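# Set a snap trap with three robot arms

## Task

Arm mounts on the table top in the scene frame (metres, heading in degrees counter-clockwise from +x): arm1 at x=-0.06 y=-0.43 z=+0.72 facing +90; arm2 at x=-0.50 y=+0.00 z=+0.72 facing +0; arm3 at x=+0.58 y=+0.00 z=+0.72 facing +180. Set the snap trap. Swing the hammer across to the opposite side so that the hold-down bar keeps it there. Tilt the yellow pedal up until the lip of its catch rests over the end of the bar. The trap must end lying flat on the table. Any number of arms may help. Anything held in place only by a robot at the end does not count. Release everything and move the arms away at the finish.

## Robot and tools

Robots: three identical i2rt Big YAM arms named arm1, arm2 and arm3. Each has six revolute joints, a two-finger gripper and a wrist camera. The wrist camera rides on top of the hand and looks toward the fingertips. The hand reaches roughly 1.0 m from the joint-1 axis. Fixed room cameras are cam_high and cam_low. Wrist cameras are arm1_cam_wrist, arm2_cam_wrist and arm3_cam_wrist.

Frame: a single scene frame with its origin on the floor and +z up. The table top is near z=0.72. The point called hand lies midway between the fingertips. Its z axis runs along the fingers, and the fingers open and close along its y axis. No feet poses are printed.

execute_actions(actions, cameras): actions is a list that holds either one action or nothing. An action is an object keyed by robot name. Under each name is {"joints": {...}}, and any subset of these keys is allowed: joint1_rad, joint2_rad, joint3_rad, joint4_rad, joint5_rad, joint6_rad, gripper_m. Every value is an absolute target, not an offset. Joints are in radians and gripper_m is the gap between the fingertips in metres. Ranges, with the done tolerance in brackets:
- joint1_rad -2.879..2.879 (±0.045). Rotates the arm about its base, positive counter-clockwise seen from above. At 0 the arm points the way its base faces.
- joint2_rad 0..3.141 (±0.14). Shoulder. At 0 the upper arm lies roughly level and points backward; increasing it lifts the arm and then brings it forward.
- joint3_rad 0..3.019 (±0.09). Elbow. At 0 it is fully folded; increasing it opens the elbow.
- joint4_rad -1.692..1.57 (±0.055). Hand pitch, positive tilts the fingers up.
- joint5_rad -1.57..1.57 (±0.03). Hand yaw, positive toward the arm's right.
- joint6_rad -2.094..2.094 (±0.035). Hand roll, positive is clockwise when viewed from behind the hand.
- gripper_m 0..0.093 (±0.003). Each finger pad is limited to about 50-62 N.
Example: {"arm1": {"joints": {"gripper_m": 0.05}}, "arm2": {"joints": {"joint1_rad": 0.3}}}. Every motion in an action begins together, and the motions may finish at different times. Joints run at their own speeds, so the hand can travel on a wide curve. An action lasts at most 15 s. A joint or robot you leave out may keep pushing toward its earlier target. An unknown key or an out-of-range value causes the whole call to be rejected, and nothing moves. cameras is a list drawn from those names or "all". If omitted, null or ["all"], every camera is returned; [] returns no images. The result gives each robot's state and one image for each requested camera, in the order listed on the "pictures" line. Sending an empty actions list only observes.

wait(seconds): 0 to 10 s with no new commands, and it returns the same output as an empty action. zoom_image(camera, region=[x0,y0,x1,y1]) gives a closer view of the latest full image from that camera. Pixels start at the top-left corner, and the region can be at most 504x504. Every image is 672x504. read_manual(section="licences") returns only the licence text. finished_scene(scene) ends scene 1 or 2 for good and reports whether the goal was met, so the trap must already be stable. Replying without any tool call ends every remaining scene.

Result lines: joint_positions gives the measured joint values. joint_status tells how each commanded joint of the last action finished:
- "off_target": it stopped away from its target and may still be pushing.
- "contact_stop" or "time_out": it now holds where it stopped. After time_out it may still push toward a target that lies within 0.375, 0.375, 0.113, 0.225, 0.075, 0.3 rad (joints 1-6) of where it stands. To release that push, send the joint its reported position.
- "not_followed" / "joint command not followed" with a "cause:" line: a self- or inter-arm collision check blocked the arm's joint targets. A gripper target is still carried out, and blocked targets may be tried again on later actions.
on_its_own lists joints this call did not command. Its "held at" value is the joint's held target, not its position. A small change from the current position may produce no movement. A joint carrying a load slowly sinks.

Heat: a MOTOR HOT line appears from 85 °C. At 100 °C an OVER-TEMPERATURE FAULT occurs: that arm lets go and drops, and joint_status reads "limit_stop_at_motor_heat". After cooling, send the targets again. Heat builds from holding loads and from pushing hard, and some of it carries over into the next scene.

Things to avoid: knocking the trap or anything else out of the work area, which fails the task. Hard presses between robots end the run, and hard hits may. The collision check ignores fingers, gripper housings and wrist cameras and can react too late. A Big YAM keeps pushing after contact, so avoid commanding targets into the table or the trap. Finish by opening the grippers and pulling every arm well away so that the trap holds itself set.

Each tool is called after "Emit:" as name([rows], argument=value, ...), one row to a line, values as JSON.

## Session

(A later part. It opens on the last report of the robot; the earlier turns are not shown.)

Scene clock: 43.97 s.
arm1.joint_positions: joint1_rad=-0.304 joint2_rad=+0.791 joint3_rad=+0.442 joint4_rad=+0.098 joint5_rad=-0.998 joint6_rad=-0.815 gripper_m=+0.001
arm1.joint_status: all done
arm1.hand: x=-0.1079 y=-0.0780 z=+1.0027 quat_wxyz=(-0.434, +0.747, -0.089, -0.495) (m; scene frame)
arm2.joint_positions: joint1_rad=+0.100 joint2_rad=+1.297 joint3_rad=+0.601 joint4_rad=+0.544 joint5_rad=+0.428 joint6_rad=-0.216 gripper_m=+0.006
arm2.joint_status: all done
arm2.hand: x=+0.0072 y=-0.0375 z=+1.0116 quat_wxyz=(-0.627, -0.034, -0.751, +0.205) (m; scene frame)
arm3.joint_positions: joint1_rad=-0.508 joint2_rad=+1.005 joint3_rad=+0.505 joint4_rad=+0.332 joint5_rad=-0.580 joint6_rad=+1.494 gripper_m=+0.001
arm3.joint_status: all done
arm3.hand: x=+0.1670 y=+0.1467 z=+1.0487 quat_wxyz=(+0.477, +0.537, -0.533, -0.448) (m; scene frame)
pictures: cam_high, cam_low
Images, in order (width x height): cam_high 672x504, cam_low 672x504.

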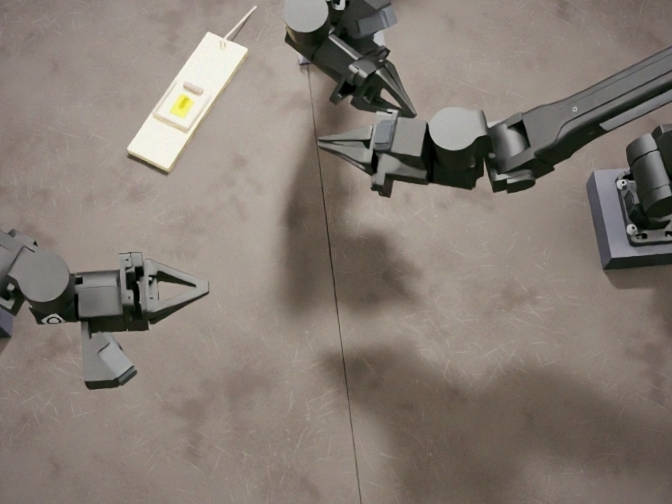

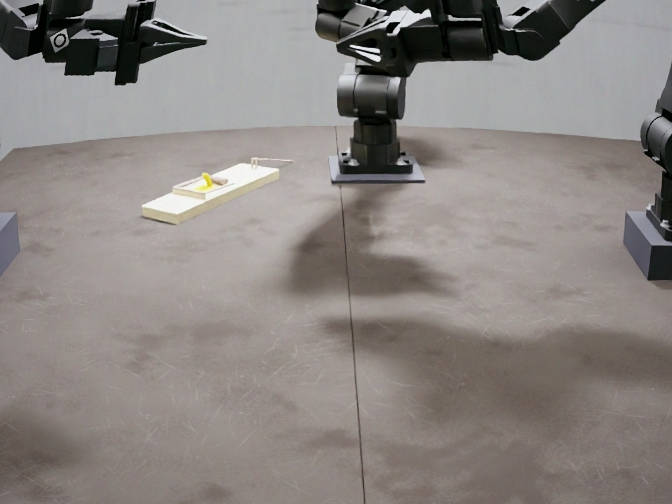

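Emit:
execute_actions([
  {"arm3":{"joints":{"joint1_rad":0.58,"joint2_rad":1.42,"joint3_rad":0.58,"joint4_rad":-0.22,"joint5_rad":0,"joint6_rad":0}},"arm2":{"joints":{"joint2_rad":0.9,"joint1_rad":0.4}},"arm1":{"joints":{"joint1_rad":0.5}}},
], cameras=[])

Emit:
execute_actions([
  {"arm3":{"joints":{"joint2_rad":1.6}}},
], cameras=["cam_high"])

Emit:
execute_actions([
  {"arm3":{"joints":{"joint1_rad":0.4,"joint2_rad":1.77,"joint3_rad":0.8,"joint4_rad":-0.3}}},
], cameras=["cam_high"])

Scene clock: 46.70 s.
arm1.joint_positions: joint1_rad=+0.496 joint2_rad=+0.791 joint3_rad=+0.442 joint4_rad=+0.098 joint5_rad=-0.998 joint6_rad=-0.815 gripper_m=+0.001
arm1.joint_status: all done
arm1.hand: x=-0.3457 y=-0.2197 z=+1.0033 quat_wxyz=(-0.208, +0.722, +0.210, -0.625) (m; scene frame)
arm2.joint_positions: joint1_rad=+0.398 joint2_rad=+0.894 joint3_rad=+0.601 joint4_rad=+0.543 joint5_rad=+0.429 joint6_rad=-0.216 gripper_m=+0.006
arm2.joint_status: all done
arm2.hand: x=-0.0802 y=+0.0840 z=+1.1925 quat_wxyz=(-0.782, +0.009, -0.619, +0.070) (m; scene frame)
arm3.joint_positions: joint1_rad=+0.580 joint2_rad=+1.422 joint3_rad=+0.545 joint4_rad=-0.211 joint5_rad=-0.003 joint6_rad=+0.008 gripper_m=+0.001
arm3.joint_status: all done
arm3.hand: x=+0.2439 y=-0.1997 z=+0.7893 quat_wxyz=(+0.071, +0.938, +0.252, -0.229) (m; scene frame)
pictures: none
No camera images: the call's "cameras" was empty. Leave "cameras" out to get every camera's image.

Scene clock: 47.57 s.
arm1.joint_positions: joint1_rad=+0.496 joint2_rad=+0.791 joint3_rad=+0.442 joint4_rad=+0.098 joint5_rad=-0.998 joint6_rad=-0.815 gripper_m=+0.001
arm1.joint_status: not commanded
arm1.hand: x=-0.3457 y=-0.2197 z=+1.0033 quat_wxyz=(-0.208, +0.722, +0.210, -0.625) (m; scene frame)
arm2.joint_positions: joint1_rad=+0.398 joint2_rad=+0.894 joint3_rad=+0.601 joint4_rad=+0.543 joint5_rad=+0.429 joint6_rad=-0.216 gripper_m=+0.006
arm2.joint_status: not commanded
arm2.hand: x=-0.0802 y=+0.0840 z=+1.1925 quat_wxyz=(-0.782, +0.009, -0.619, +0.070) (m; scene frame)
arm3.joint_positions: joint1_rad=+0.580 joint2_rad=+1.560 joint3_rad=+0.568 joint4_rad=-0.210 joint5_rad=-0.001 joint6_rad=+0.008 gripper_m=+0.001
arm3.joint_status: all done
arm3.hand: x=+0.2507 y=-0.1958 z=+0.7464 quat_wxyz=(+0.055, +0.949, +0.256, -0.175) (m; scene frame)
pictures: cam_high
Images, in order (width x height): cam_high 672x504.

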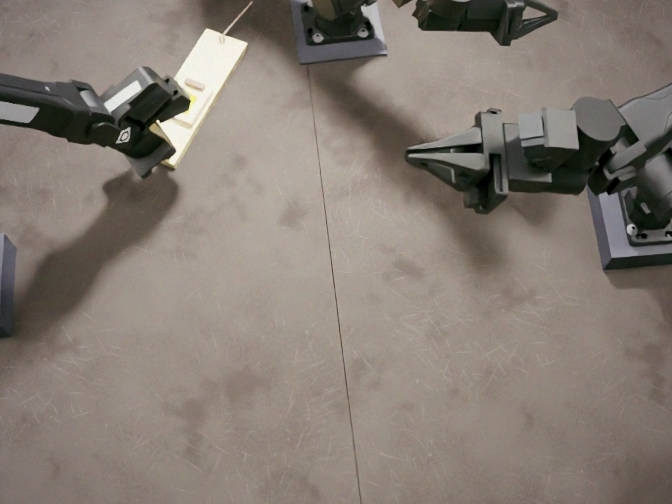

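Scene clock: 48.47 s.
arm1.joint_positions: joint1_rad=+0.496 joint2_rad=+0.791 joint3_rad=+0.442 joint4_rad=+0.098 joint5_rad=-0.998 joint6_rad=-0.815 gripper_m=+0.001
arm1.joint_status: not commanded
arm1.hand: x=-0.3457 y=-0.2197 z=+1.0033 quat_wxyz=(-0.208, +0.722, +0.210, -0.625) (m; scene frame)
arm2.joint_positions: joint1_rad=+0.398 joint2_rad=+0.894 joint3_rad=+0.601 joint4_rad=+0.543 joint5_rad=+0.429 joint6_rad=-0.216 gripper_m=+0.006
arm2.joint_status: not commanded
arm2.hand: x=-0.0802 y=+0.0840 z=+1.1925 quat_wxyz=(-0.782, +0.009, -0.619, +0.070) (m; scene frame)
arm3.joint_positions: joint1_rad=+0.398 joint2_rad=+1.720 joint3_rad=+0.803 joint4_rad=-0.278 joint5_rad=-0.005 joint6_rad=+0.007 gripper_m=+0.001
arm3.joint_status: all done
arm3.hand: x=+0.1413 y=-0.1627 z=+0.7479 quat_wxyz=(+0.041, +0.968, +0.169, -0.182) (m; scene frame)
pictures: cam_high
Images, in order (width x height): cam_high 672x504.

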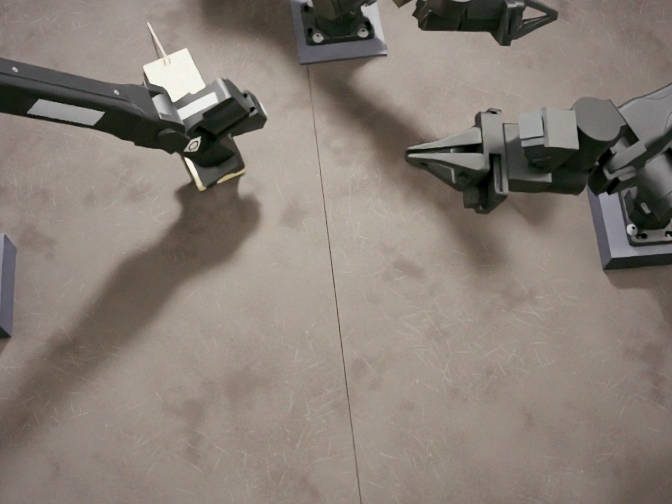

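Drags well.

Emit:
execute_actions([
  {"arm3":{"joints":{"joint1_rad":0.1,"joint2_rad":1.92,"joint3_rad":1.04,"joint4_rad":-0.39}}},
], cameras=["cam_high"])

Emit:
execute_actions([
  {"arm3":{"joints":{"joint1_rad":-0.23}}},
], cameras=["cam_high","cam_low"])

Scene clock: 49.77 s.
arm1.joint_positions: joint1_rad=+0.496 joint2_rad=+0.791 joint3_rad=+0.442 joint4_rad=+0.098 joint5_rad=-0.998 joint6_rad=-0.815 gripper_m=+0.001
arm1.joint_status: not commanded
arm1.hand: x=-0.3457 y=-0.2197 z=+1.0033 quat_wxyz=(-0.208, +0.722, +0.210, -0.625) (m; scene frame)
arm2.joint_positions: joint1_rad=+0.398 joint2_rad=+0.894 joint3_rad=+0.601 joint4_rad=+0.543 joint5_rad=+0.429 joint6_rad=-0.216 gripper_m=+0.006
arm2.joint_status: not commanded
arm2.hand: x=-0.0802 y=+0.0840 z=+1.1925 quat_wxyz=(-0.782, +0.009, -0.619, +0.070) (m; scene frame)
arm3.joint_positions: joint1_rad=+0.080 joint2_rad=+1.861 joint3_rad=+1.040 joint4_rad=-0.367 joint5_rad=+0.005 joint6_rad=+0.007 gripper_m=+0.001
arm3.joint_status: all done
arm3.hand: x=+0.0333 y=-0.0188 z=+0.7490 quat_wxyz=(+0.007, +0.982, +0.013, -0.188) (m; scene frame)
pictures: cam_high
Images, in order (width x height): cam_high 672x504.

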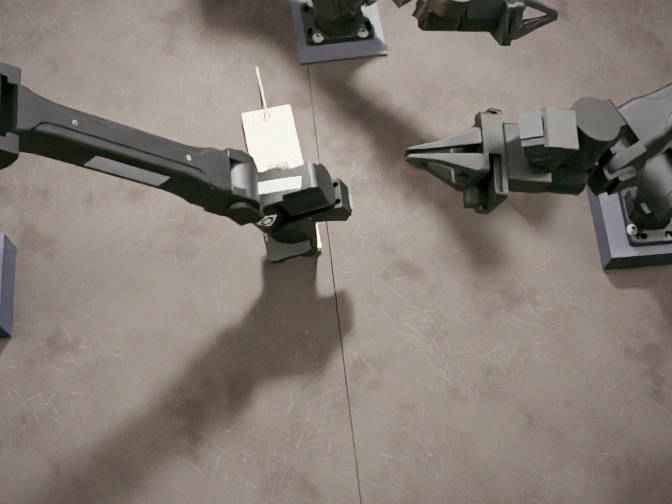

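Scene clock: 50.87 s.
arm1.joint_positions: joint1_rad=+0.496 joint2_rad=+0.791 joint3_rad=+0.442 joint4_rad=+0.098 joint5_rad=-0.998 joint6_rad=-0.815 gripper_m=+0.001
arm1.joint_status: not commanded
arm1.hand: x=-0.3457 y=-0.2197 z=+1.0033 quat_wxyz=(-0.208, +0.722, +0.210, -0.625) (m; scene frame)
arm2.joint_positions: joint1_rad=+0.398 joint2_rad=+0.894 joint3_rad=+0.601 joint4_rad=+0.543 joint5_rad=+0.429 joint6_rad=-0.216 gripper_m=+0.006
arm2.joint_status: not commanded
arm2.hand: x=-0.0802 y=+0.0840 z=+1.1925 quat_wxyz=(-0.782, +0.009, -0.619, +0.070) (m; scene frame)
arm3.joint_positions: joint1_rad=-0.250 joint2_rad=+1.861 joint3_rad=+1.044 joint4_rad=-0.367 joint5_rad=+0.006 joint6_rad=+0.007 gripper_m=+0.001
arm3.joint_status: all done
arm3.hand: x=+0.0550 y=+0.1600 z=+0.7485 quat_wxyz=(-0.025, +0.971, -0.148, -0.187) (m; scene frame)
pictures: cam_high, cam_low
Images, in order (width x height): cam_high 672x504, cam_low 672x504.

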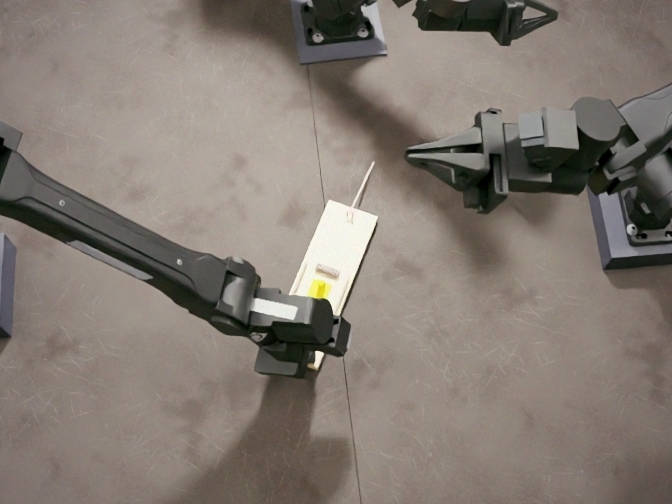

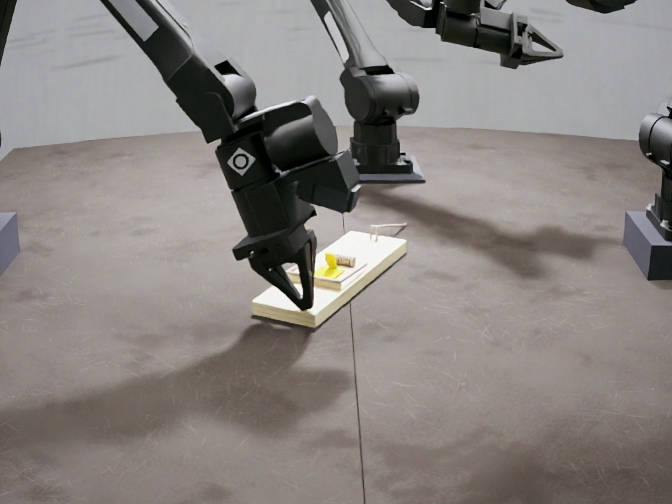

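Emit:
execute_actions([
  {"arm3":{"joints":{"joint6_rad":-0.45}}},
], cameras=["cam_high"])

Emit:
execute_actions([
  {"arm3":{"joints":{"joint2_rad":1.6,"joint3_rad":0.8,"joint4_rad":0.33,"joint1_rad":-0.35,"joint5_rad":-0.39,"joint6_rad":1.5}}},
], cameras=["cam_high"])

Scene clock: 52.60 s.
arm1.joint_positions: joint1_rad=+0.496 joint2_rad=+0.791 joint3_rad=+0.442 joint4_rad=+0.098 joint5_rad=-0.998 joint6_rad=-0.815 gripper_m=+0.001
arm1.joint_status: not commanded
arm1.hand: x=-0.3457 y=-0.2197 z=+1.0033 quat_wxyz=(-0.208, +0.722, +0.210, -0.625) (m; scene frame)
arm2.joint_positions: joint1_rad=+0.398 joint2_rad=+0.894 joint3_rad=+0.601 joint4_rad=+0.543 joint5_rad=+0.429 joint6_rad=-0.216 gripper_m=+0.006
arm2.joint_status: not commanded
arm2.hand: x=-0.0802 y=+0.0840 z=+1.1925 quat_wxyz=(-0.782, +0.009, -0.619, +0.070) (m; scene frame)
arm3.joint_positions: joint1_rad=-0.244 joint2_rad=+1.861 joint3_rad=+1.044 joint4_rad=-0.367 joint5_rad=+0.006 joint6_rad=-0.442 gripper_m=+0.001
arm3.joint_status: all done
arm3.hand: x=+0.0539 y=+0.1573 z=+0.7487 quat_wxyz=(-0.066, +0.979, +0.074, -0.177) (m; scene frame)
pictures: cam_high
Images, in order (width x height): cam_high 672x504.

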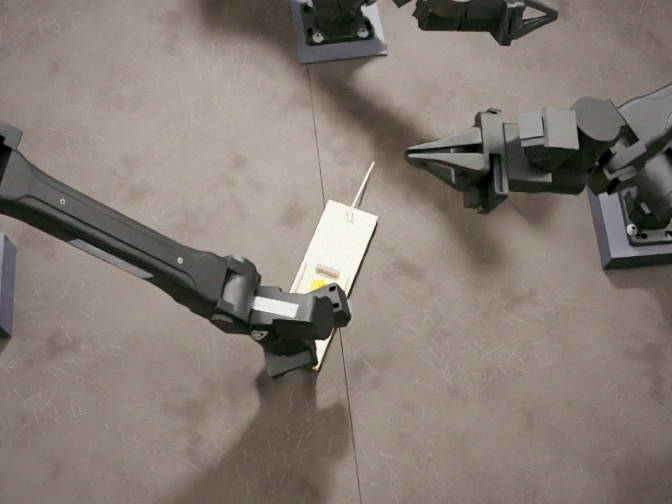

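Scene clock: 54.93 s.
arm1.joint_positions: joint1_rad=+0.496 joint2_rad=+0.791 joint3_rad=+0.442 joint4_rad=+0.098 joint5_rad=-0.998 joint6_rad=-0.815 gripper_m=+0.001
arm1.joint_status: not commanded
arm1.hand: x=-0.3457 y=-0.2197 z=+1.0033 quat_wxyz=(-0.208, +0.722, +0.210, -0.625) (m; scene frame)
arm2.joint_positions: joint1_rad=+0.398 joint2_rad=+0.894 joint3_rad=+0.601 joint4_rad=+0.543 joint5_rad=+0.429 joint6_rad=-0.216 gripper_m=+0.006
arm2.joint_status: not commanded
arm2.hand: x=-0.0802 y=+0.0840 z=+1.1925 quat_wxyz=(-0.782, +0.009, -0.619, +0.070) (m; scene frame)
arm3.joint_positions: joint1_rad=-0.356 joint2_rad=+1.603 joint3_rad=+0.793 joint4_rad=+0.311 joint5_rad=-0.387 joint6_rad=+1.492 gripper_m=+0.001
arm3.joint_status: all done
arm3.hand: x=+0.0293 y=+0.1643 z=+0.8998 quat_wxyz=(+0.403, +0.572, -0.630, -0.338) (m; scene frame)
pictures: cam_high
Images, in order (width x height): cam_high 672x504.

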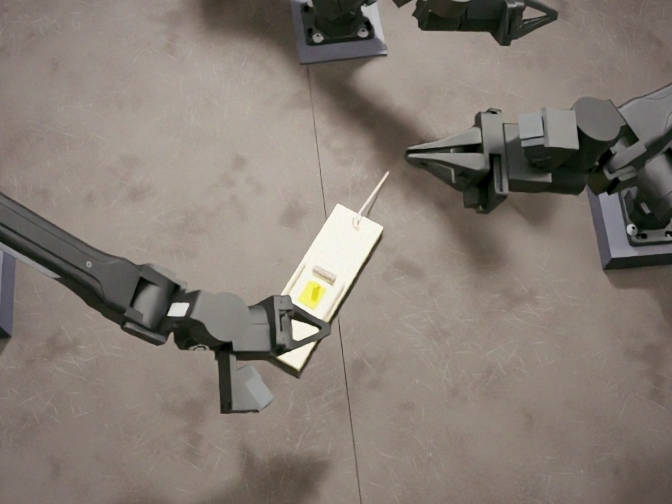

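Emit:
execute_actions([
  {"arm3":{"joints":{"joint3_rad":0.63,"joint4_rad":0.43,"joint1_rad":-0.26,"joint5_rad":0}}},
], cameras=[])

Emit:
execute_actions([
  {"arm3":{"joints":{"joint2_rad":1.85}}},
], cameras=["cam_high"])

Emit:
execute_actions([
  {"arm3":{"joints":{"joint2_rad":1.97,"joint3_rad":0.85,"joint4_rad":0.31}}},
], cameras=["cam_high"])

Scene clock: 56.53 s.
arm1.joint_positions: joint1_rad=+0.496 joint2_rad=+0.791 joint3_rad=+0.442 joint4_rad=+0.098 joint5_rad=-0.998 joint6_rad=-0.815 gripper_m=+0.001
arm1.joint_status: not commanded
arm1.hand: x=-0.3457 y=-0.2197 z=+1.0033 quat_wxyz=(-0.208, +0.722, +0.210, -0.625) (m; scene frame)
arm2.joint_positions: joint1_rad=+0.398 joint2_rad=+0.894 joint3_rad=+0.601 joint4_rad=+0.543 joint5_rad=+0.429 joint6_rad=-0.216 gripper_m=+0.006
arm2.joint_status: not commanded
arm2.hand: x=-0.0802 y=+0.0840 z=+1.1925 quat_wxyz=(-0.782, +0.009, -0.619, +0.070) (m; scene frame)
arm3.joint_positions: joint1_rad=-0.253 joint2_rad=+1.603 joint3_rad=+0.625 joint4_rad=+0.411 joint5_rad=-0.004 joint6_rad=+1.493 gripper_m=+0.001
arm3.joint_status: all done
arm3.hand: x=+0.0797 y=+0.1538 z=+0.8396 quat_wxyz=(+0.274, +0.548, -0.686, -0.392) (m; scene frame)
pictures: none
No camera images: the call's "cameras" was empty. Leave "cameras" out to get every camera's image.

Scene clock: 57.43 s.
arm1.joint_positions: joint1_rad=+0.496 joint2_rad=+0.791 joint3_rad=+0.442 joint4_rad=+0.098 joint5_rad=-0.998 joint6_rad=-0.815 gripper_m=+0.001
arm1.joint_status: not commanded
arm1.hand: x=-0.3457 y=-0.2197 z=+1.0033 quat_wxyz=(-0.208, +0.722, +0.210, -0.625) (m; scene frame)
arm2.joint_positions: joint1_rad=+0.398 joint2_rad=+0.894 joint3_rad=+0.601 joint4_rad=+0.543 joint5_rad=+0.429 joint6_rad=-0.216 gripper_m=+0.006
arm2.joint_status: not commanded
arm2.hand: x=-0.0802 y=+0.0840 z=+1.1925 quat_wxyz=(-0.782, +0.009, -0.619, +0.070) (m; scene frame)
arm3.joint_positions: joint1_rad=-0.253 joint2_rad=+1.812 joint3_rad=+0.631 joint4_rad=+0.443 joint5_rad=-0.003 joint6_rad=+1.496 gripper_m=+0.001
arm3.joint_status: all done
arm3.hand: x=+0.0970 y=+0.1478 z=+0.7448 quat_wxyz=(+0.231, +0.571, -0.717, -0.328) (m; scene frame)
pictures: cam_high
Images, in order (width x height): cam_high 672x504.

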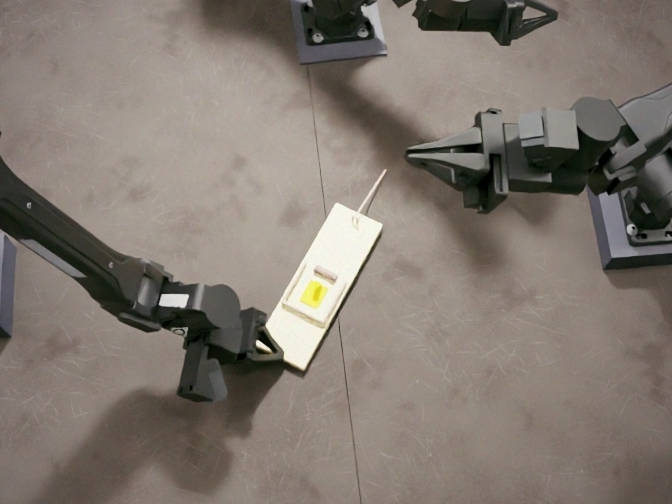

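Scene clock: 58.27 s.
arm1.joint_positions: joint1_rad=+0.496 joint2_rad=+0.791 joint3_rad=+0.442 joint4_rad=+0.098 joint5_rad=-0.998 joint6_rad=-0.815 gripper_m=+0.001
arm1.joint_status: not commanded
arm1.hand: x=-0.3457 y=-0.2197 z=+1.0033 quat_wxyz=(-0.208, +0.722, +0.210, -0.625) (m; scene frame)
arm2.joint_positions: joint1_rad=+0.398 joint2_rad=+0.894 joint3_rad=+0.601 joint4_rad=+0.543 joint5_rad=+0.429 joint6_rad=-0.216 gripper_m=+0.006
arm2.joint_status: not commanded
arm2.hand: x=-0.0802 y=+0.0840 z=+1.1925 quat_wxyz=(-0.782, +0.009, -0.619, +0.070) (m; scene frame)
arm3.joint_positions: joint1_rad=-0.254 joint2_rad=+1.915 joint3_rad=+0.845 joint4_rad=+0.341 joint5_rad=-0.001 joint6_rad=+1.496 gripper_m=+0.001
arm3.joint_status: all done
arm3.hand: x=+0.0257 y=+0.1706 z=+0.7459 quat_wxyz=(+0.232, +0.569, -0.716, -0.332) (m; scene frame)
pictures: cam_high
Images, in order (width x height): cam_high 672x504.

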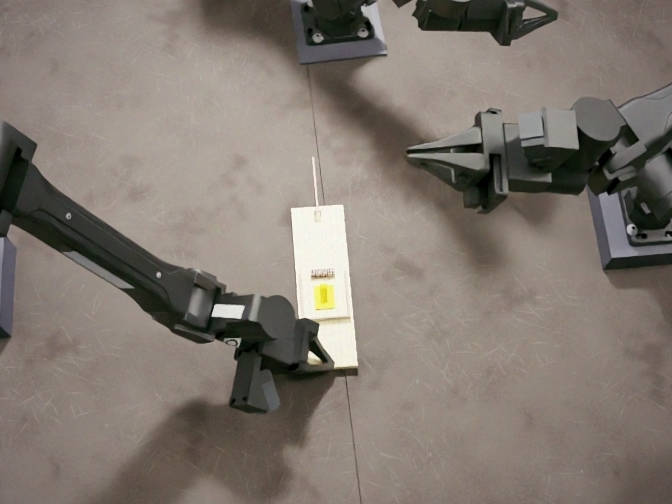

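Emit:
execute_actions([
  {"arm2":{"joints":{"joint1_rad":0.41,"joint2_rad":1.76,"joint3_rad":0.68,"joint4_rad":0.5,"gripper_m":0.025}},"arm1":{"joints":{"joint1_rad":-0.82,"joint3_rad":0.46,"joint4_rad":-0.125,"joint6_rad":-1.5}}},
], cameras=[])

Emit:
execute_actions([
  {"arm2":{"joints":{"joint2_rad":1.86}}},
], cameras=["arm2_cam_wrist","cam_high","cam_low"])

Scene clock: 60.47 s.
arm1.joint_positions: joint1_rad=-0.816 joint2_rad=+0.791 joint3_rad=+0.442 joint4_rad=-0.107 joint5_rad=-0.998 joint6_rad=-1.484 gripper_m=+0.001
arm1.joint_status: all done
arm1.hand: x=+0.0622 y=-0.1077 z=+0.9700 quat_wxyz=(-0.576, +0.782, -0.089, -0.222) (m; scene frame)
arm2.joint_positions: joint1_rad=+0.398 joint2_rad=+1.766 joint3_rad=+0.645 joint4_rad=+0.503 joint5_rad=+0.429 joint6_rad=-0.216 gripper_m=+0.025
arm2.joint_status: all done
arm2.hand: x=+0.0072 y=+0.1185 z=+0.7904 quat_wxyz=(-0.466, +0.154, -0.857, +0.153) (m; scene frame)
arm3.joint_positions: joint1_rad=-0.254 joint2_rad=+1.915 joint3_rad=+0.845 joint4_rad=+0.341 joint5_rad=-0.001 joint6_rad=+1.496 gripper_m=+0.001
arm3.joint_status: not commanded
arm3.hand: x=+0.0257 y=+0.1706 z=+0.7459 quat_wxyz=(+0.232, +0.569, -0.716, -0.332) (m; scene frame)
pictures: none
No camera images: the call's "cameras" was empty. Leave "cameras" out to get every camera's image.

Scene clock: 61.23 s.
arm1.joint_positions: joint1_rad=-0.816 joint2_rad=+0.791 joint3_rad=+0.442 joint4_rad=-0.107 joint5_rad=-0.998 joint6_rad=-1.484 gripper_m=+0.001
arm1.joint_status: not commanded
arm1.hand: x=+0.0622 y=-0.1077 z=+0.9700 quat_wxyz=(-0.576, +0.782, -0.089, -0.222) (m; scene frame)
arm2.joint_positions: joint1_rad=+0.400 joint2_rad=+1.851 joint3_rad=+0.661 joint4_rad=+0.510 joint5_rad=+0.433 joint6_rad=-0.216 gripper_m=+0.025
arm2.joint_status: all done
arm2.hand: x=+0.0044 y=+0.1181 z=+0.7550 quat_wxyz=(-0.439, +0.164, -0.869, +0.159) (m; scene frame)
arm3.joint_positions: joint1_rad=-0.254 joint2_rad=+1.915 joint3_rad=+0.845 joint4_rad=+0.341 joint5_rad=-0.001 joint6_rad=+1.496 gripper_m=+0.001
arm3.joint_status: not commanded
arm3.hand: x=+0.0258 y=+0.1706 z=+0.7459 quat_wxyz=(+0.232, +0.569, -0.716, -0.332) (m; scene frame)
pictures: arm2_cam_wrist, cam_high, cam_low
Images, in order (width x height): arm2_cam_wrist 672x504, cam_high 672x504, cam_low 672x504.

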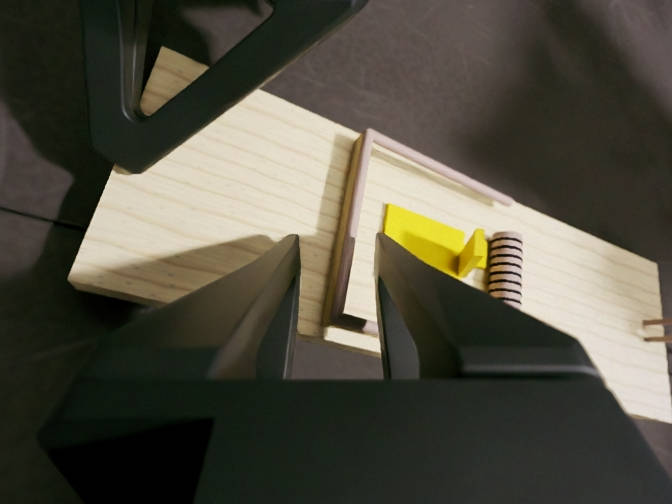

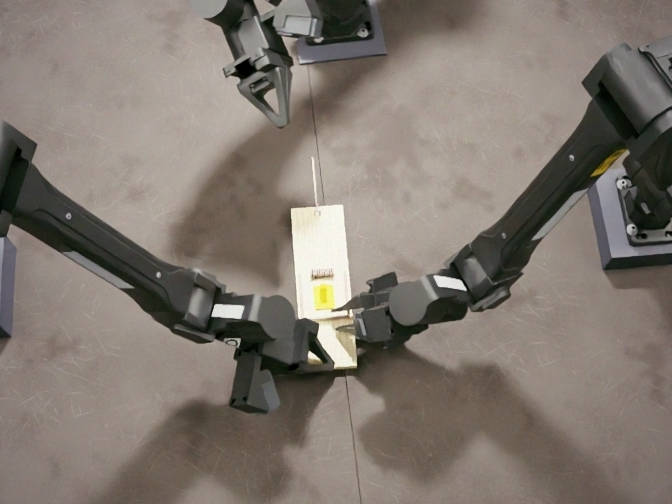

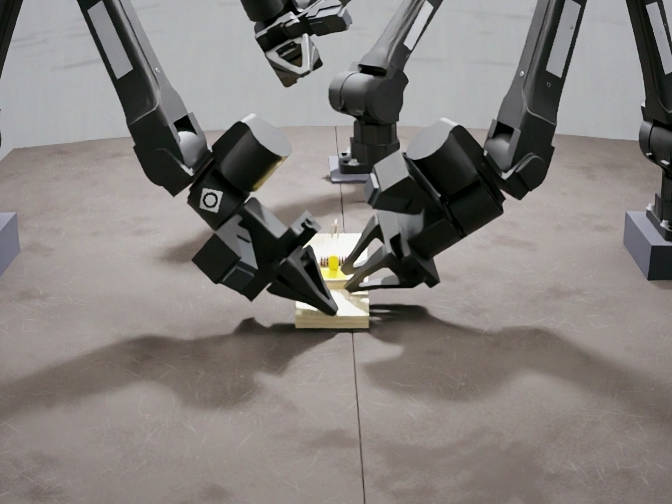

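Emit:
execute_actions([
  {"arm2":{"joints":{"gripper_m":0}},"arm1":{"joints":{"joint2_rad":1.52}}},
], cameras=[])

Emit:
execute_actions([
  {"arm2":{"joints":{"joint1_rad":0.365,"joint2_rad":1.65,"joint4_rad":0.32}}},
], cameras=["arm2_cam_wrist"])

Emit:
execute_actions([
  {"arm2":{"joints":{"joint1_rad":0.25,"joint2_rad":1.575,"joint4_rad":0.25}}},
], cameras=["arm2_cam_wrist"])

Emit:
execute_actions([
  {"arm2":{"joints":{"joint1_rad":0.14,"joint2_rad":1.67,"joint3_rad":0.65,"joint4_rad":0.33}}},
], cameras=["arm2_cam_wrist"])

Emit:
execute_actions([
  {"arm2":{"joints":{"joint1_rad":0.1,"joint2_rad":1.9,"joint3_rad":0.615,"joint4_rad":0.5}}},
], cameras=["arm2_cam_wrist","cam_high"])

Scene clock: 63.13 s.
arm1.joint_positions: joint1_rad=-0.816 joint2_rad=+1.504 joint3_rad=+0.442 joint4_rad=-0.111 joint5_rad=-1.011 joint6_rad=-1.484 gripper_m=+0.001
arm1.joint_status: all done
arm1.hand: x=+0.0620 y=-0.1057 z=+0.7539 quat_wxyz=(-0.326, +0.816, -0.278, -0.387) (m; scene frame)
arm2.joint_positions: joint1_rad=+0.400 joint2_rad=+1.852 joint3_rad=+0.663 joint4_rad=+0.510 joint5_rad=+0.436 joint6_rad=-0.215 gripper_m=+0.002
arm2.joint_status: all done
arm2.hand: x=+0.0053 y=+0.1179 z=+0.7553 quat_wxyz=(-0.440, +0.163, -0.868, +0.160) (m; scene frame)
arm3.joint_positions: joint1_rad=-0.256 joint2_rad=+1.915 joint3_rad=+0.846 joint4_rad=+0.340 joint5_rad=+0.000 joint6_rad=+1.496 gripper_m=+0.001
arm3.joint_status: not commanded
arm3.hand: x=+0.0255 y=+0.1716 z=+0.7462 quat_wxyz=(+0.232, +0.568, -0.716, -0.333) (m; scene frame)
pictures: none
No camera images: the call's "cameras" was empty. Leave "cameras" out to get every camera's image.

Scene clock: 64.10 s.
arm1.joint_positions: joint1_rad=-0.816 joint2_rad=+1.504 joint3_rad=+0.442 joint4_rad=-0.111 joint5_rad=-1.013 joint6_rad=-1.485 gripper_m=+0.001
arm1.joint_status: not commanded
arm1.hand: x=+0.0618 y=-0.1056 z=+0.7542 quat_wxyz=(-0.327, +0.816, -0.278, -0.388) (m; scene frame)
arm2.joint_positions: joint1_rad=+0.378 joint2_rad=+1.707 joint3_rad=+0.661 joint4_rad=+0.308 joint5_rad=+0.407 joint6_rad=-0.224 gripper_m=+0.002
arm2.joint_status: all done
arm2.hand: x=-0.0036 y=+0.1069 z=+0.7883 quat_wxyz=(-0.412, +0.172, -0.881, +0.159) (m; scene frame)
arm3.joint_positions: joint1_rad=-0.256 joint2_rad=+1.915 joint3_rad=+0.854 joint4_rad=+0.340 joint5_rad=-0.004 joint6_rad=+1.496 gripper_m=+0.001
arm3.joint_status: not commanded
arm3.hand: x=+0.0217 y=+0.1721 z=+0.7490 quat_wxyz=(+0.235, +0.568, -0.714, -0.334) (m; scene frame)
pictures: arm2_cam_wrist
Images, in order (width x height): arm2_cam_wrist 672x504.

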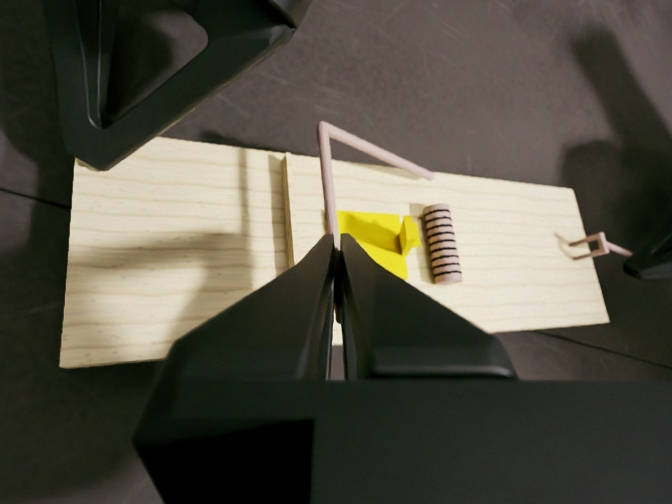

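Scene clock: 65.00 s.
arm1.joint_positions: joint1_rad=-0.818 joint2_rad=+1.508 joint3_rad=+0.442 joint4_rad=-0.113 joint5_rad=-1.002 joint6_rad=-1.485 gripper_m=+0.001
arm1.joint_status: not commanded
arm1.hand: x=+0.0630 y=-0.1067 z=+0.7512 quat_wxyz=(-0.323, +0.818, -0.282, -0.384) (m; scene frame)
arm2.joint_positions: joint1_rad=+0.241 joint2_rad=+1.571 joint3_rad=+0.657 joint4_rad=+0.252 joint5_rad=+0.431 joint6_rad=-0.226 gripper_m=+0.001
arm2.joint_status: all done
arm2.hand: x=+0.0080 y=+0.0345 z=+0.8434 quat_wxyz=(-0.432, +0.096, -0.876, +0.193) (m; scene frame)
arm3.joint_positions: joint1_rad=-0.256 joint2_rad=+1.942 joint3_rad=+0.854 joint4_rad=+0.324 joint5_rad=-0.003 joint6_rad=+1.498 gripper_m=+0.001
arm3.joint_status: not commanded
arm3.hand: x=+0.0287 y=+0.1700 z=+0.7314 quat_wxyz=(+0.224, +0.573, -0.722, -0.318) (m; scene frame)
pictures: arm2_cam_wrist
Images, in order (width x height): arm2_cam_wrist 672x504.

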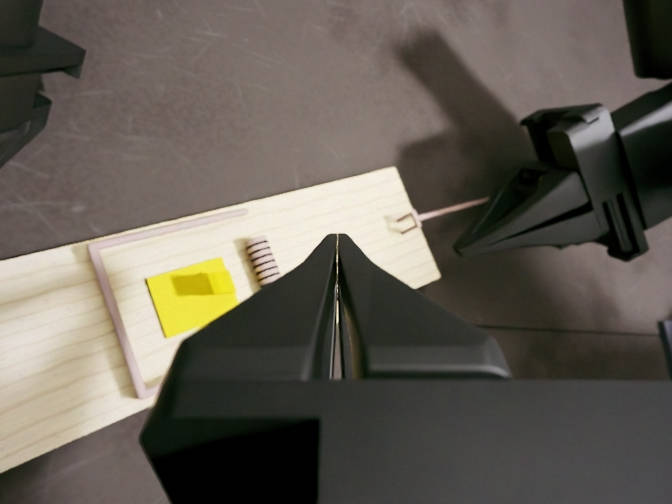

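Scene clock: 65.87 s.
arm1.joint_positions: joint1_rad=-0.818 joint2_rad=+1.508 joint3_rad=+0.442 joint4_rad=-0.113 joint5_rad=-1.002 joint6_rad=-1.485 gripper_m=+0.001
arm1.joint_status: not commanded
arm1.hand: x=+0.0630 y=-0.1067 z=+0.7512 quat_wxyz=(-0.323, +0.818, -0.282, -0.384) (m; scene frame)
arm2.joint_positions: joint1_rad=+0.136 joint2_rad=+1.679 joint3_rad=+0.640 joint4_rad=+0.308 joint5_rad=+0.430 joint6_rad=-0.226 gripper_m=+0.001
arm2.joint_status: all done
arm2.hand: x=+0.0001 y=-0.0192 z=+0.7946 quat_wxyz=(-0.391, +0.060, -0.893, +0.216) (m; scene frame)
arm3.joint_positions: joint1_rad=-0.256 joint2_rad=+1.942 joint3_rad=+0.854 joint4_rad=+0.324 joint5_rad=-0.003 joint6_rad=+1.498 gripper_m=+0.001
arm3.joint_status: not commanded
arm3.hand: x=+0.0287 y=+0.1700 z=+0.7314 quat_wxyz=(+0.224, +0.573, -0.722, -0.318) (m; scene frame)
pictures: arm2_cam_wrist
Images, in order (width x height): arm2_cam_wrist 672x504.

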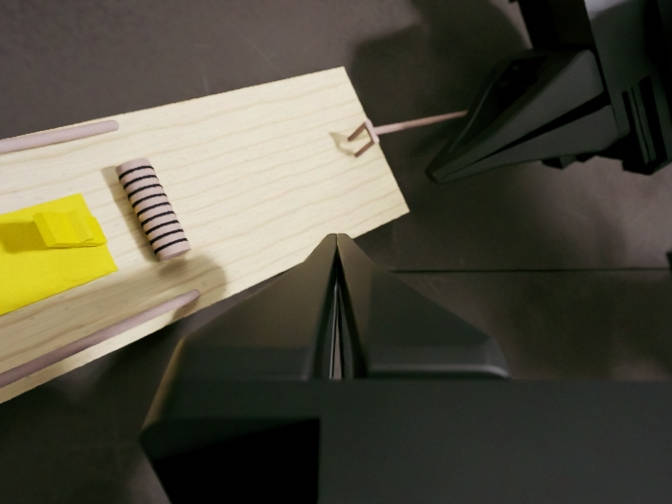

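Scene clock: 66.73 s.
arm1.joint_positions: joint1_rad=-0.818 joint2_rad=+1.508 joint3_rad=+0.442 joint4_rad=-0.113 joint5_rad=-1.002 joint6_rad=-1.485 gripper_m=+0.001
arm1.joint_status: not commanded
arm1.hand: x=+0.0630 y=-0.1067 z=+0.7512 quat_wxyz=(-0.323, +0.818, -0.282, -0.384) (m; scene frame)
arm2.joint_positions: joint1_rad=+0.110 joint2_rad=+1.864 joint3_rad=+0.618 joint4_rad=+0.499 joint5_rad=+0.438 joint6_rad=-0.226 gripper_m=+0.001
arm2.joint_status: all done
arm2.hand: x=-0.0088 y=-0.0341 z=+0.7329 quat_wxyz=(-0.380, +0.048, -0.896, +0.225) (m; scene frame)
arm3.joint_positions: joint1_rad=-0.256 joint2_rad=+1.942 joint3_rad=+0.854 joint4_rad=+0.324 joint5_rad=-0.003 joint6_rad=+1.498 gripper_m=+0.001
arm3.joint_status: not commanded
arm3.hand: x=+0.0287 y=+0.1700 z=+0.7314 quat_wxyz=(+0.224, +0.573, -0.722, -0.318) (m; scene frame)
pictures: arm2_cam_wrist, cam_high
Images, in order (width x height): arm2_cam_wrist 672x504, cam_high 672x504.

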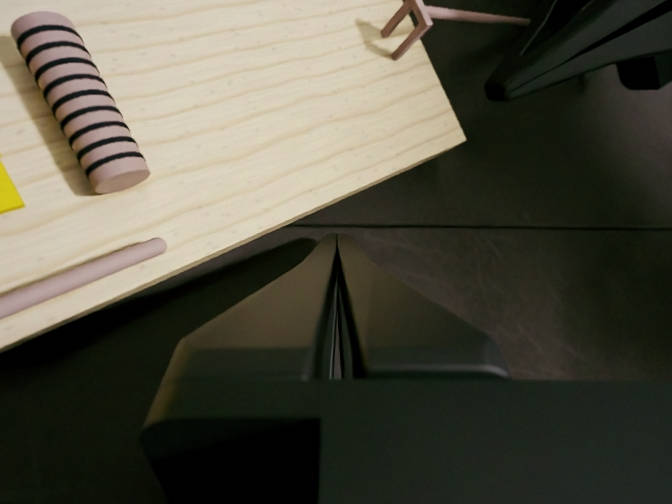

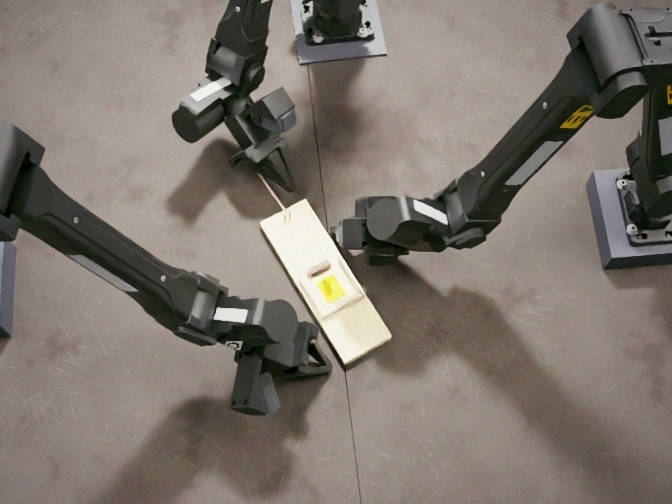

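Emit:
execute_actions([
  {"arm3":{"joints":{"joint1_rad":-0.2,"joint2_rad":1.85,"joint3_rad":0.96,"joint4_rad":0.25}},"arm1":{"joints":{"joint2_rad":1.2}},"arm2":{"joints":{"joint2_rad":1.4,"joint3_rad":0.45,"gripper_m":0.025}}},
], cameras=[])

Emit:
execute_actions([
  {"arm3":{"joints":{"joint2_rad":2.03}}},
], cameras=["cam_high"])

Emit:
execute_actions([
  {"arm3":{"joints":{"joint2_rad":1.96,"joint3_rad":0.76,"joint4_rad":0.33}}},
], cameras=["cam_high"])

Scene clock: 68.50 s.
arm1.joint_positions: joint1_rad=-0.818 joint2_rad=+1.196 joint3_rad=+0.442 joint4_rad=-0.113 joint5_rad=-1.002 joint6_rad=-1.485 gripper_m=+0.001
arm1.joint_status: all done
arm1.hand: x=+0.0765 y=-0.0938 z=+0.8461 quat_wxyz=(-0.440, +0.815, -0.202, -0.319) (m; scene frame)
arm2.joint_positions: joint1_rad=+0.100 joint2_rad=+1.398 joint3_rad=+0.429 joint4_rad=+0.500 joint5_rad=+0.432 joint6_rad=-0.226 gripper_m=+0.025
arm2.joint_status: all done
arm2.hand: x=-0.0519 y=-0.0416 z=+0.8734 quat_wxyz=(-0.500, +0.009, -0.838, +0.220) (m; scene frame)
arm3.joint_positions: joint1_rad=-0.196 joint2_rad=+1.864 joint3_rad=+0.926 joint4_rad=+0.256 joint5_rad=+0.002 joint6_rad=+1.498 gripper_m=+0.001
arm3.joint_status: all done
arm3.hand: x=-0.0155 y=+0.1471 z=+0.7916 quat_wxyz=(+0.254, +0.582, -0.692, -0.344) (m; scene frame)
pictures: none
No camera images: the call's "cameras" was empty. Leave "cameras" out to get every camera's image.

Scene clock: 69.30 s.
arm1.joint_positions: joint1_rad=-0.818 joint2_rad=+1.196 joint3_rad=+0.442 joint4_rad=-0.113 joint5_rad=-1.002 joint6_rad=-1.485 gripper_m=+0.001
arm1.joint_status: not commanded
arm1.hand: x=+0.0765 y=-0.0938 z=+0.8461 quat_wxyz=(-0.440, +0.815, -0.202, -0.319) (m; scene frame)
arm2.joint_positions: joint1_rad=+0.100 joint2_rad=+1.398 joint3_rad=+0.429 joint4_rad=+0.500 joint5_rad=+0.432 joint6_rad=-0.226 gripper_m=+0.025
arm2.joint_status: not commanded
arm2.hand: x=-0.0519 y=-0.0416 z=+0.8734 quat_wxyz=(-0.500, +0.009, -0.838, +0.220) (m; scene frame)
arm3.joint_positions: joint1_rad=-0.196 joint2_rad=+1.963 joint3_rad=+0.952 joint4_rad=+0.274 joint5_rad=+0.000 joint6_rad=+1.500 gripper_m=+0.001
arm3.joint_status: all done
arm3.hand: x=-0.0162 y=+0.1465 z=+0.7464 quat_wxyz=(+0.240, +0.589, -0.701, -0.322) (m; scene frame)
pictures: cam_high
Images, in order (width x height): cam_high 672x504.

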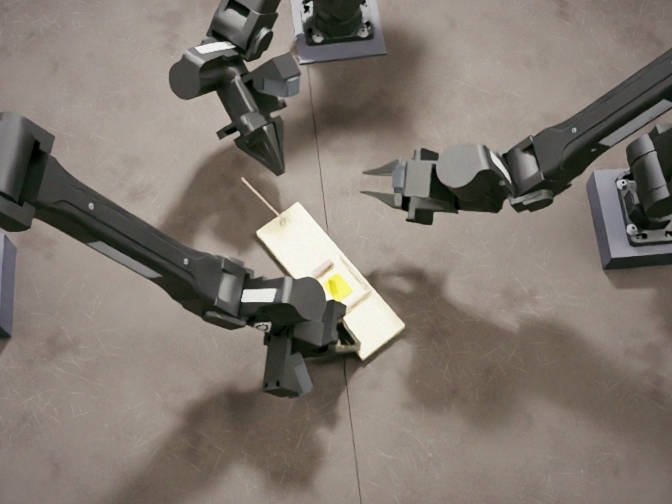

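Scene clock: 70.13 s.
arm1.joint_positions: joint1_rad=-0.818 joint2_rad=+1.196 joint3_rad=+0.442 joint4_rad=-0.113 joint5_rad=-1.002 joint6_rad=-1.485 gripper_m=+0.001
arm1.joint_status: not commanded
arm1.hand: x=+0.0765 y=-0.0938 z=+0.8461 quat_wxyz=(-0.440, +0.815, -0.202, -0.319) (m; scene frame)
arm2.joint_positions: joint1_rad=+0.100 joint2_rad=+1.398 joint3_rad=+0.429 joint4_rad=+0.500 joint5_rad=+0.432 joint6_rad=-0.226 gripper_m=+0.025
arm2.joint_status: not commanded
arm2.hand: x=-0.0519 y=-0.0416 z=+0.8734 quat_wxyz=(-0.500, +0.009, -0.838, +0.220) (m; scene frame)
arm3.joint_positions: joint1_rad=-0.197 joint2_rad=+1.904 joint3_rad=+0.809 joint4_rad=+0.365 joint5_rad=+0.000 joint6_rad=+1.500 gripper_m=+0.001
arm3.joint_status: all done
arm3.hand: x=+0.0284 y=+0.1357 z=+0.7442 quat_wxyz=(+0.242, +0.588, -0.700, -0.325) (m; scene frame)
pictures: cam_high
Images, in order (width x height): cam_high 672x504.

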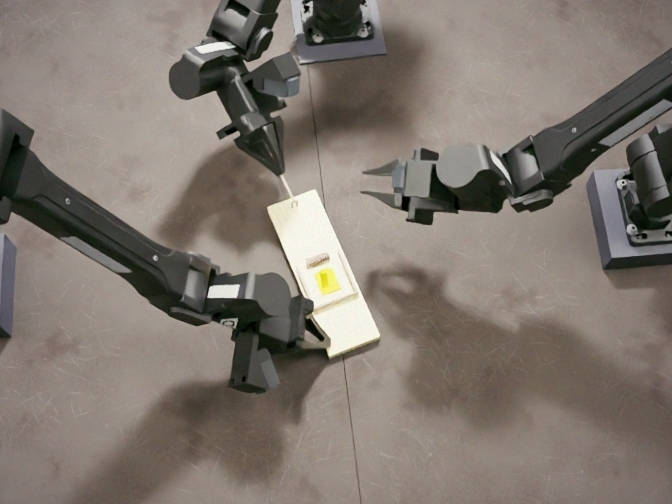

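Emit:
execute_actions([
  {"arm3":{"joints":{"joint1_rad":-0.25,"joint2_rad":1.88,"joint3_rad":0.64,"joint4_rad":0.4}}},
], cameras=[])

Emit:
execute_actions([
  {"arm3":{"joints":{"joint2_rad":1.7}}},
], cameras=[])

Emit:
execute_actions([
  {"arm3":{"joints":{"joint1_rad":-0.2,"joint2_rad":1.78,"joint3_rad":0.79,"joint4_rad":0.34}}},
], cameras=[])

Emit:
execute_actions([
  {"arm3":{"joints":{"joint2_rad":2.0}},"arm2":{"joints":{"joint1_rad":0.4,"joint2_rad":1.7,"joint3_rad":0.7,"joint5_rad":0.55}}},
], cameras=["cam_high","arm2_cam_wrist"])

Scene clock: 71.27 s.
arm1.joint_positions: joint1_rad=-0.818 joint2_rad=+1.196 joint3_rad=+0.442 joint4_rad=-0.113 joint5_rad=-1.002 joint6_rad=-1.485 gripper_m=+0.001
arm1.joint_status: not commanded
arm1.hand: x=+0.0765 y=-0.0938 z=+0.8461 quat_wxyz=(-0.440, +0.815, -0.202, -0.319) (m; scene frame)
arm2.joint_positions: joint1_rad=+0.100 joint2_rad=+1.398 joint3_rad=+0.429 joint4_rad=+0.500 joint5_rad=+0.432 joint6_rad=-0.226 gripper_m=+0.025
arm2.joint_status: not commanded
arm2.hand: x=-0.0519 y=-0.0416 z=+0.8734 quat_wxyz=(-0.500, +0.009, -0.838, +0.220) (m; scene frame)
arm3.joint_positions: joint1_rad=-0.240 joint2_rad=+1.838 joint3_rad=+0.677 joint4_rad=+0.427 joint5_rad=-0.004 joint6_rad=+1.500 gripper_m=+0.001
arm3.joint_status: all done
arm3.hand: x=+0.0789 y=+0.1458 z=+0.7441 quat_wxyz=(+0.235, +0.574, -0.713, -0.327) (m; scene frame)
pictures: none
No camera images: the call's "cameras" was empty. Leave "cameras" out to get every camera's image.

Scene clock: 72.20 s.
arm1.joint_positions: joint1_rad=-0.818 joint2_rad=+1.196 joint3_rad=+0.442 joint4_rad=-0.113 joint5_rad=-1.002 joint6_rad=-1.485 gripper_m=+0.001
arm1.joint_status: not commanded
arm1.hand: x=+0.0765 y=-0.0938 z=+0.8461 quat_wxyz=(-0.440, +0.815, -0.202, -0.319) (m; scene frame)
arm2.joint_positions: joint1_rad=+0.100 joint2_rad=+1.398 joint3_rad=+0.429 joint4_rad=+0.500 joint5_rad=+0.432 joint6_rad=-0.226 gripper_m=+0.025
arm2.joint_status: not commanded
arm2.hand: x=-0.0519 y=-0.0416 z=+0.8734 quat_wxyz=(-0.500, +0.009, -0.838, +0.220) (m; scene frame)
arm3.joint_positions: joint1_rad=-0.242 joint2_rad=+1.710 joint3_rad=+0.640 joint4_rad=+0.405 joint5_rad=-0.003 joint6_rad=+1.500 gripper_m=+0.001
arm3.joint_status: all done
arm3.hand: x=+0.0827 y=+0.1461 z=+0.7903 quat_wxyz=(+0.252, +0.564, -0.702, -0.353) (m; scene frame)
pictures: none
No camera images: the call's "cameras" was empty. Leave "cameras" out to get every camera's image.

Scene clock: 73.17 s.
arm1.joint_positions: joint1_rad=-0.818 joint2_rad=+1.196 joint3_rad=+0.442 joint4_rad=-0.113 joint5_rad=-1.002 joint6_rad=-1.485 gripper_m=+0.001
arm1.joint_status: not commanded
arm1.hand: x=+0.0765 y=-0.0938 z=+0.8461 quat_wxyz=(-0.440, +0.815, -0.202, -0.319) (m; scene frame)
arm2.joint_positions: joint1_rad=+0.100 joint2_rad=+1.398 joint3_rad=+0.429 joint4_rad=+0.500 joint5_rad=+0.432 joint6_rad=-0.226 gripper_m=+0.025
arm2.joint_status: not commanded
arm2.hand: x=-0.0519 y=-0.0416 z=+0.8734 quat_wxyz=(-0.500, +0.009, -0.838, +0.220) (m; scene frame)
arm3.joint_positions: joint1_rad=-0.201 joint2_rad=+1.771 joint3_rad=+0.760 joint4_rad=+0.346 joint5_rad=-0.002 joint6_rad=+1.500 gripper_m=+0.001
arm3.joint_status: all done
arm3.hand: x=+0.0369 y=+0.1364 z=+0.7938 quat_wxyz=(+0.259, +0.578, -0.691, -0.349) (m; scene frame)
pictures: none
No camera images: the call's "cameras" was empty. Leave "cameras" out to get every camera's image.

Scene clock: 74.23 s.
arm1.joint_positions: joint1_rad=-0.818 joint2_rad=+1.196 joint3_rad=+0.442 joint4_rad=-0.113 joint5_rad=-1.002 joint6_rad=-1.485 gripper_m=+0.001
arm1.joint_status: not commanded
arm1.hand: x=+0.0765 y=-0.0938 z=+0.8461 quat_wxyz=(-0.440, +0.815, -0.202, -0.319) (m; scene frame)
arm2.joint_positions: joint1_rad=+0.408 joint2_rad=+1.706 joint3_rad=+0.678 joint4_rad=+0.500 joint5_rad=+0.547 joint6_rad=-0.226 gripper_m=+0.025
arm2.joint_status: all done
arm2.hand: x=+0.0234 y=+0.1111 z=+0.8370 quat_wxyz=(-0.500, +0.118, -0.835, +0.196) (m; scene frame)
arm3.joint_positions: joint1_rad=-0.201 joint2_rad=+1.902 joint3_rad=+0.803 joint4_rad=+0.371 joint5_rad=-0.002 joint6_rad=+1.502 gripper_m=+0.001
arm3.joint_status: all done
arm3.hand: x=+0.0306 y=+0.1375 z=+0.7443 quat_wxyz=(+0.243, +0.585, -0.702, -0.326) (m; scene frame)
pictures: arm2_cam_wrist, cam_high
Images, in order (width x height): arm2_cam_wrist 672x504, cam_high 672x504.

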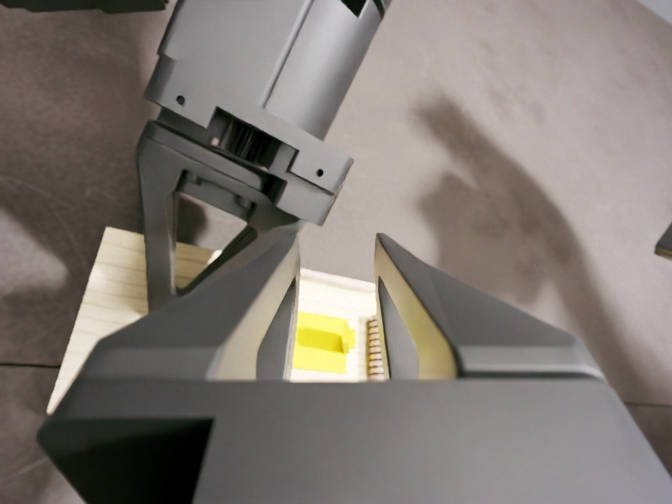

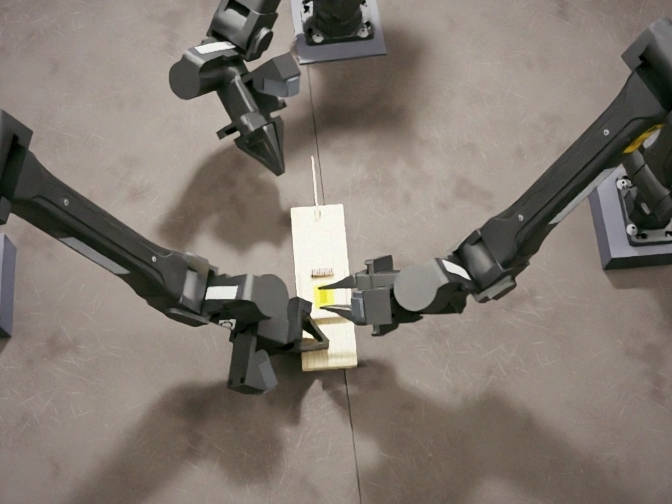

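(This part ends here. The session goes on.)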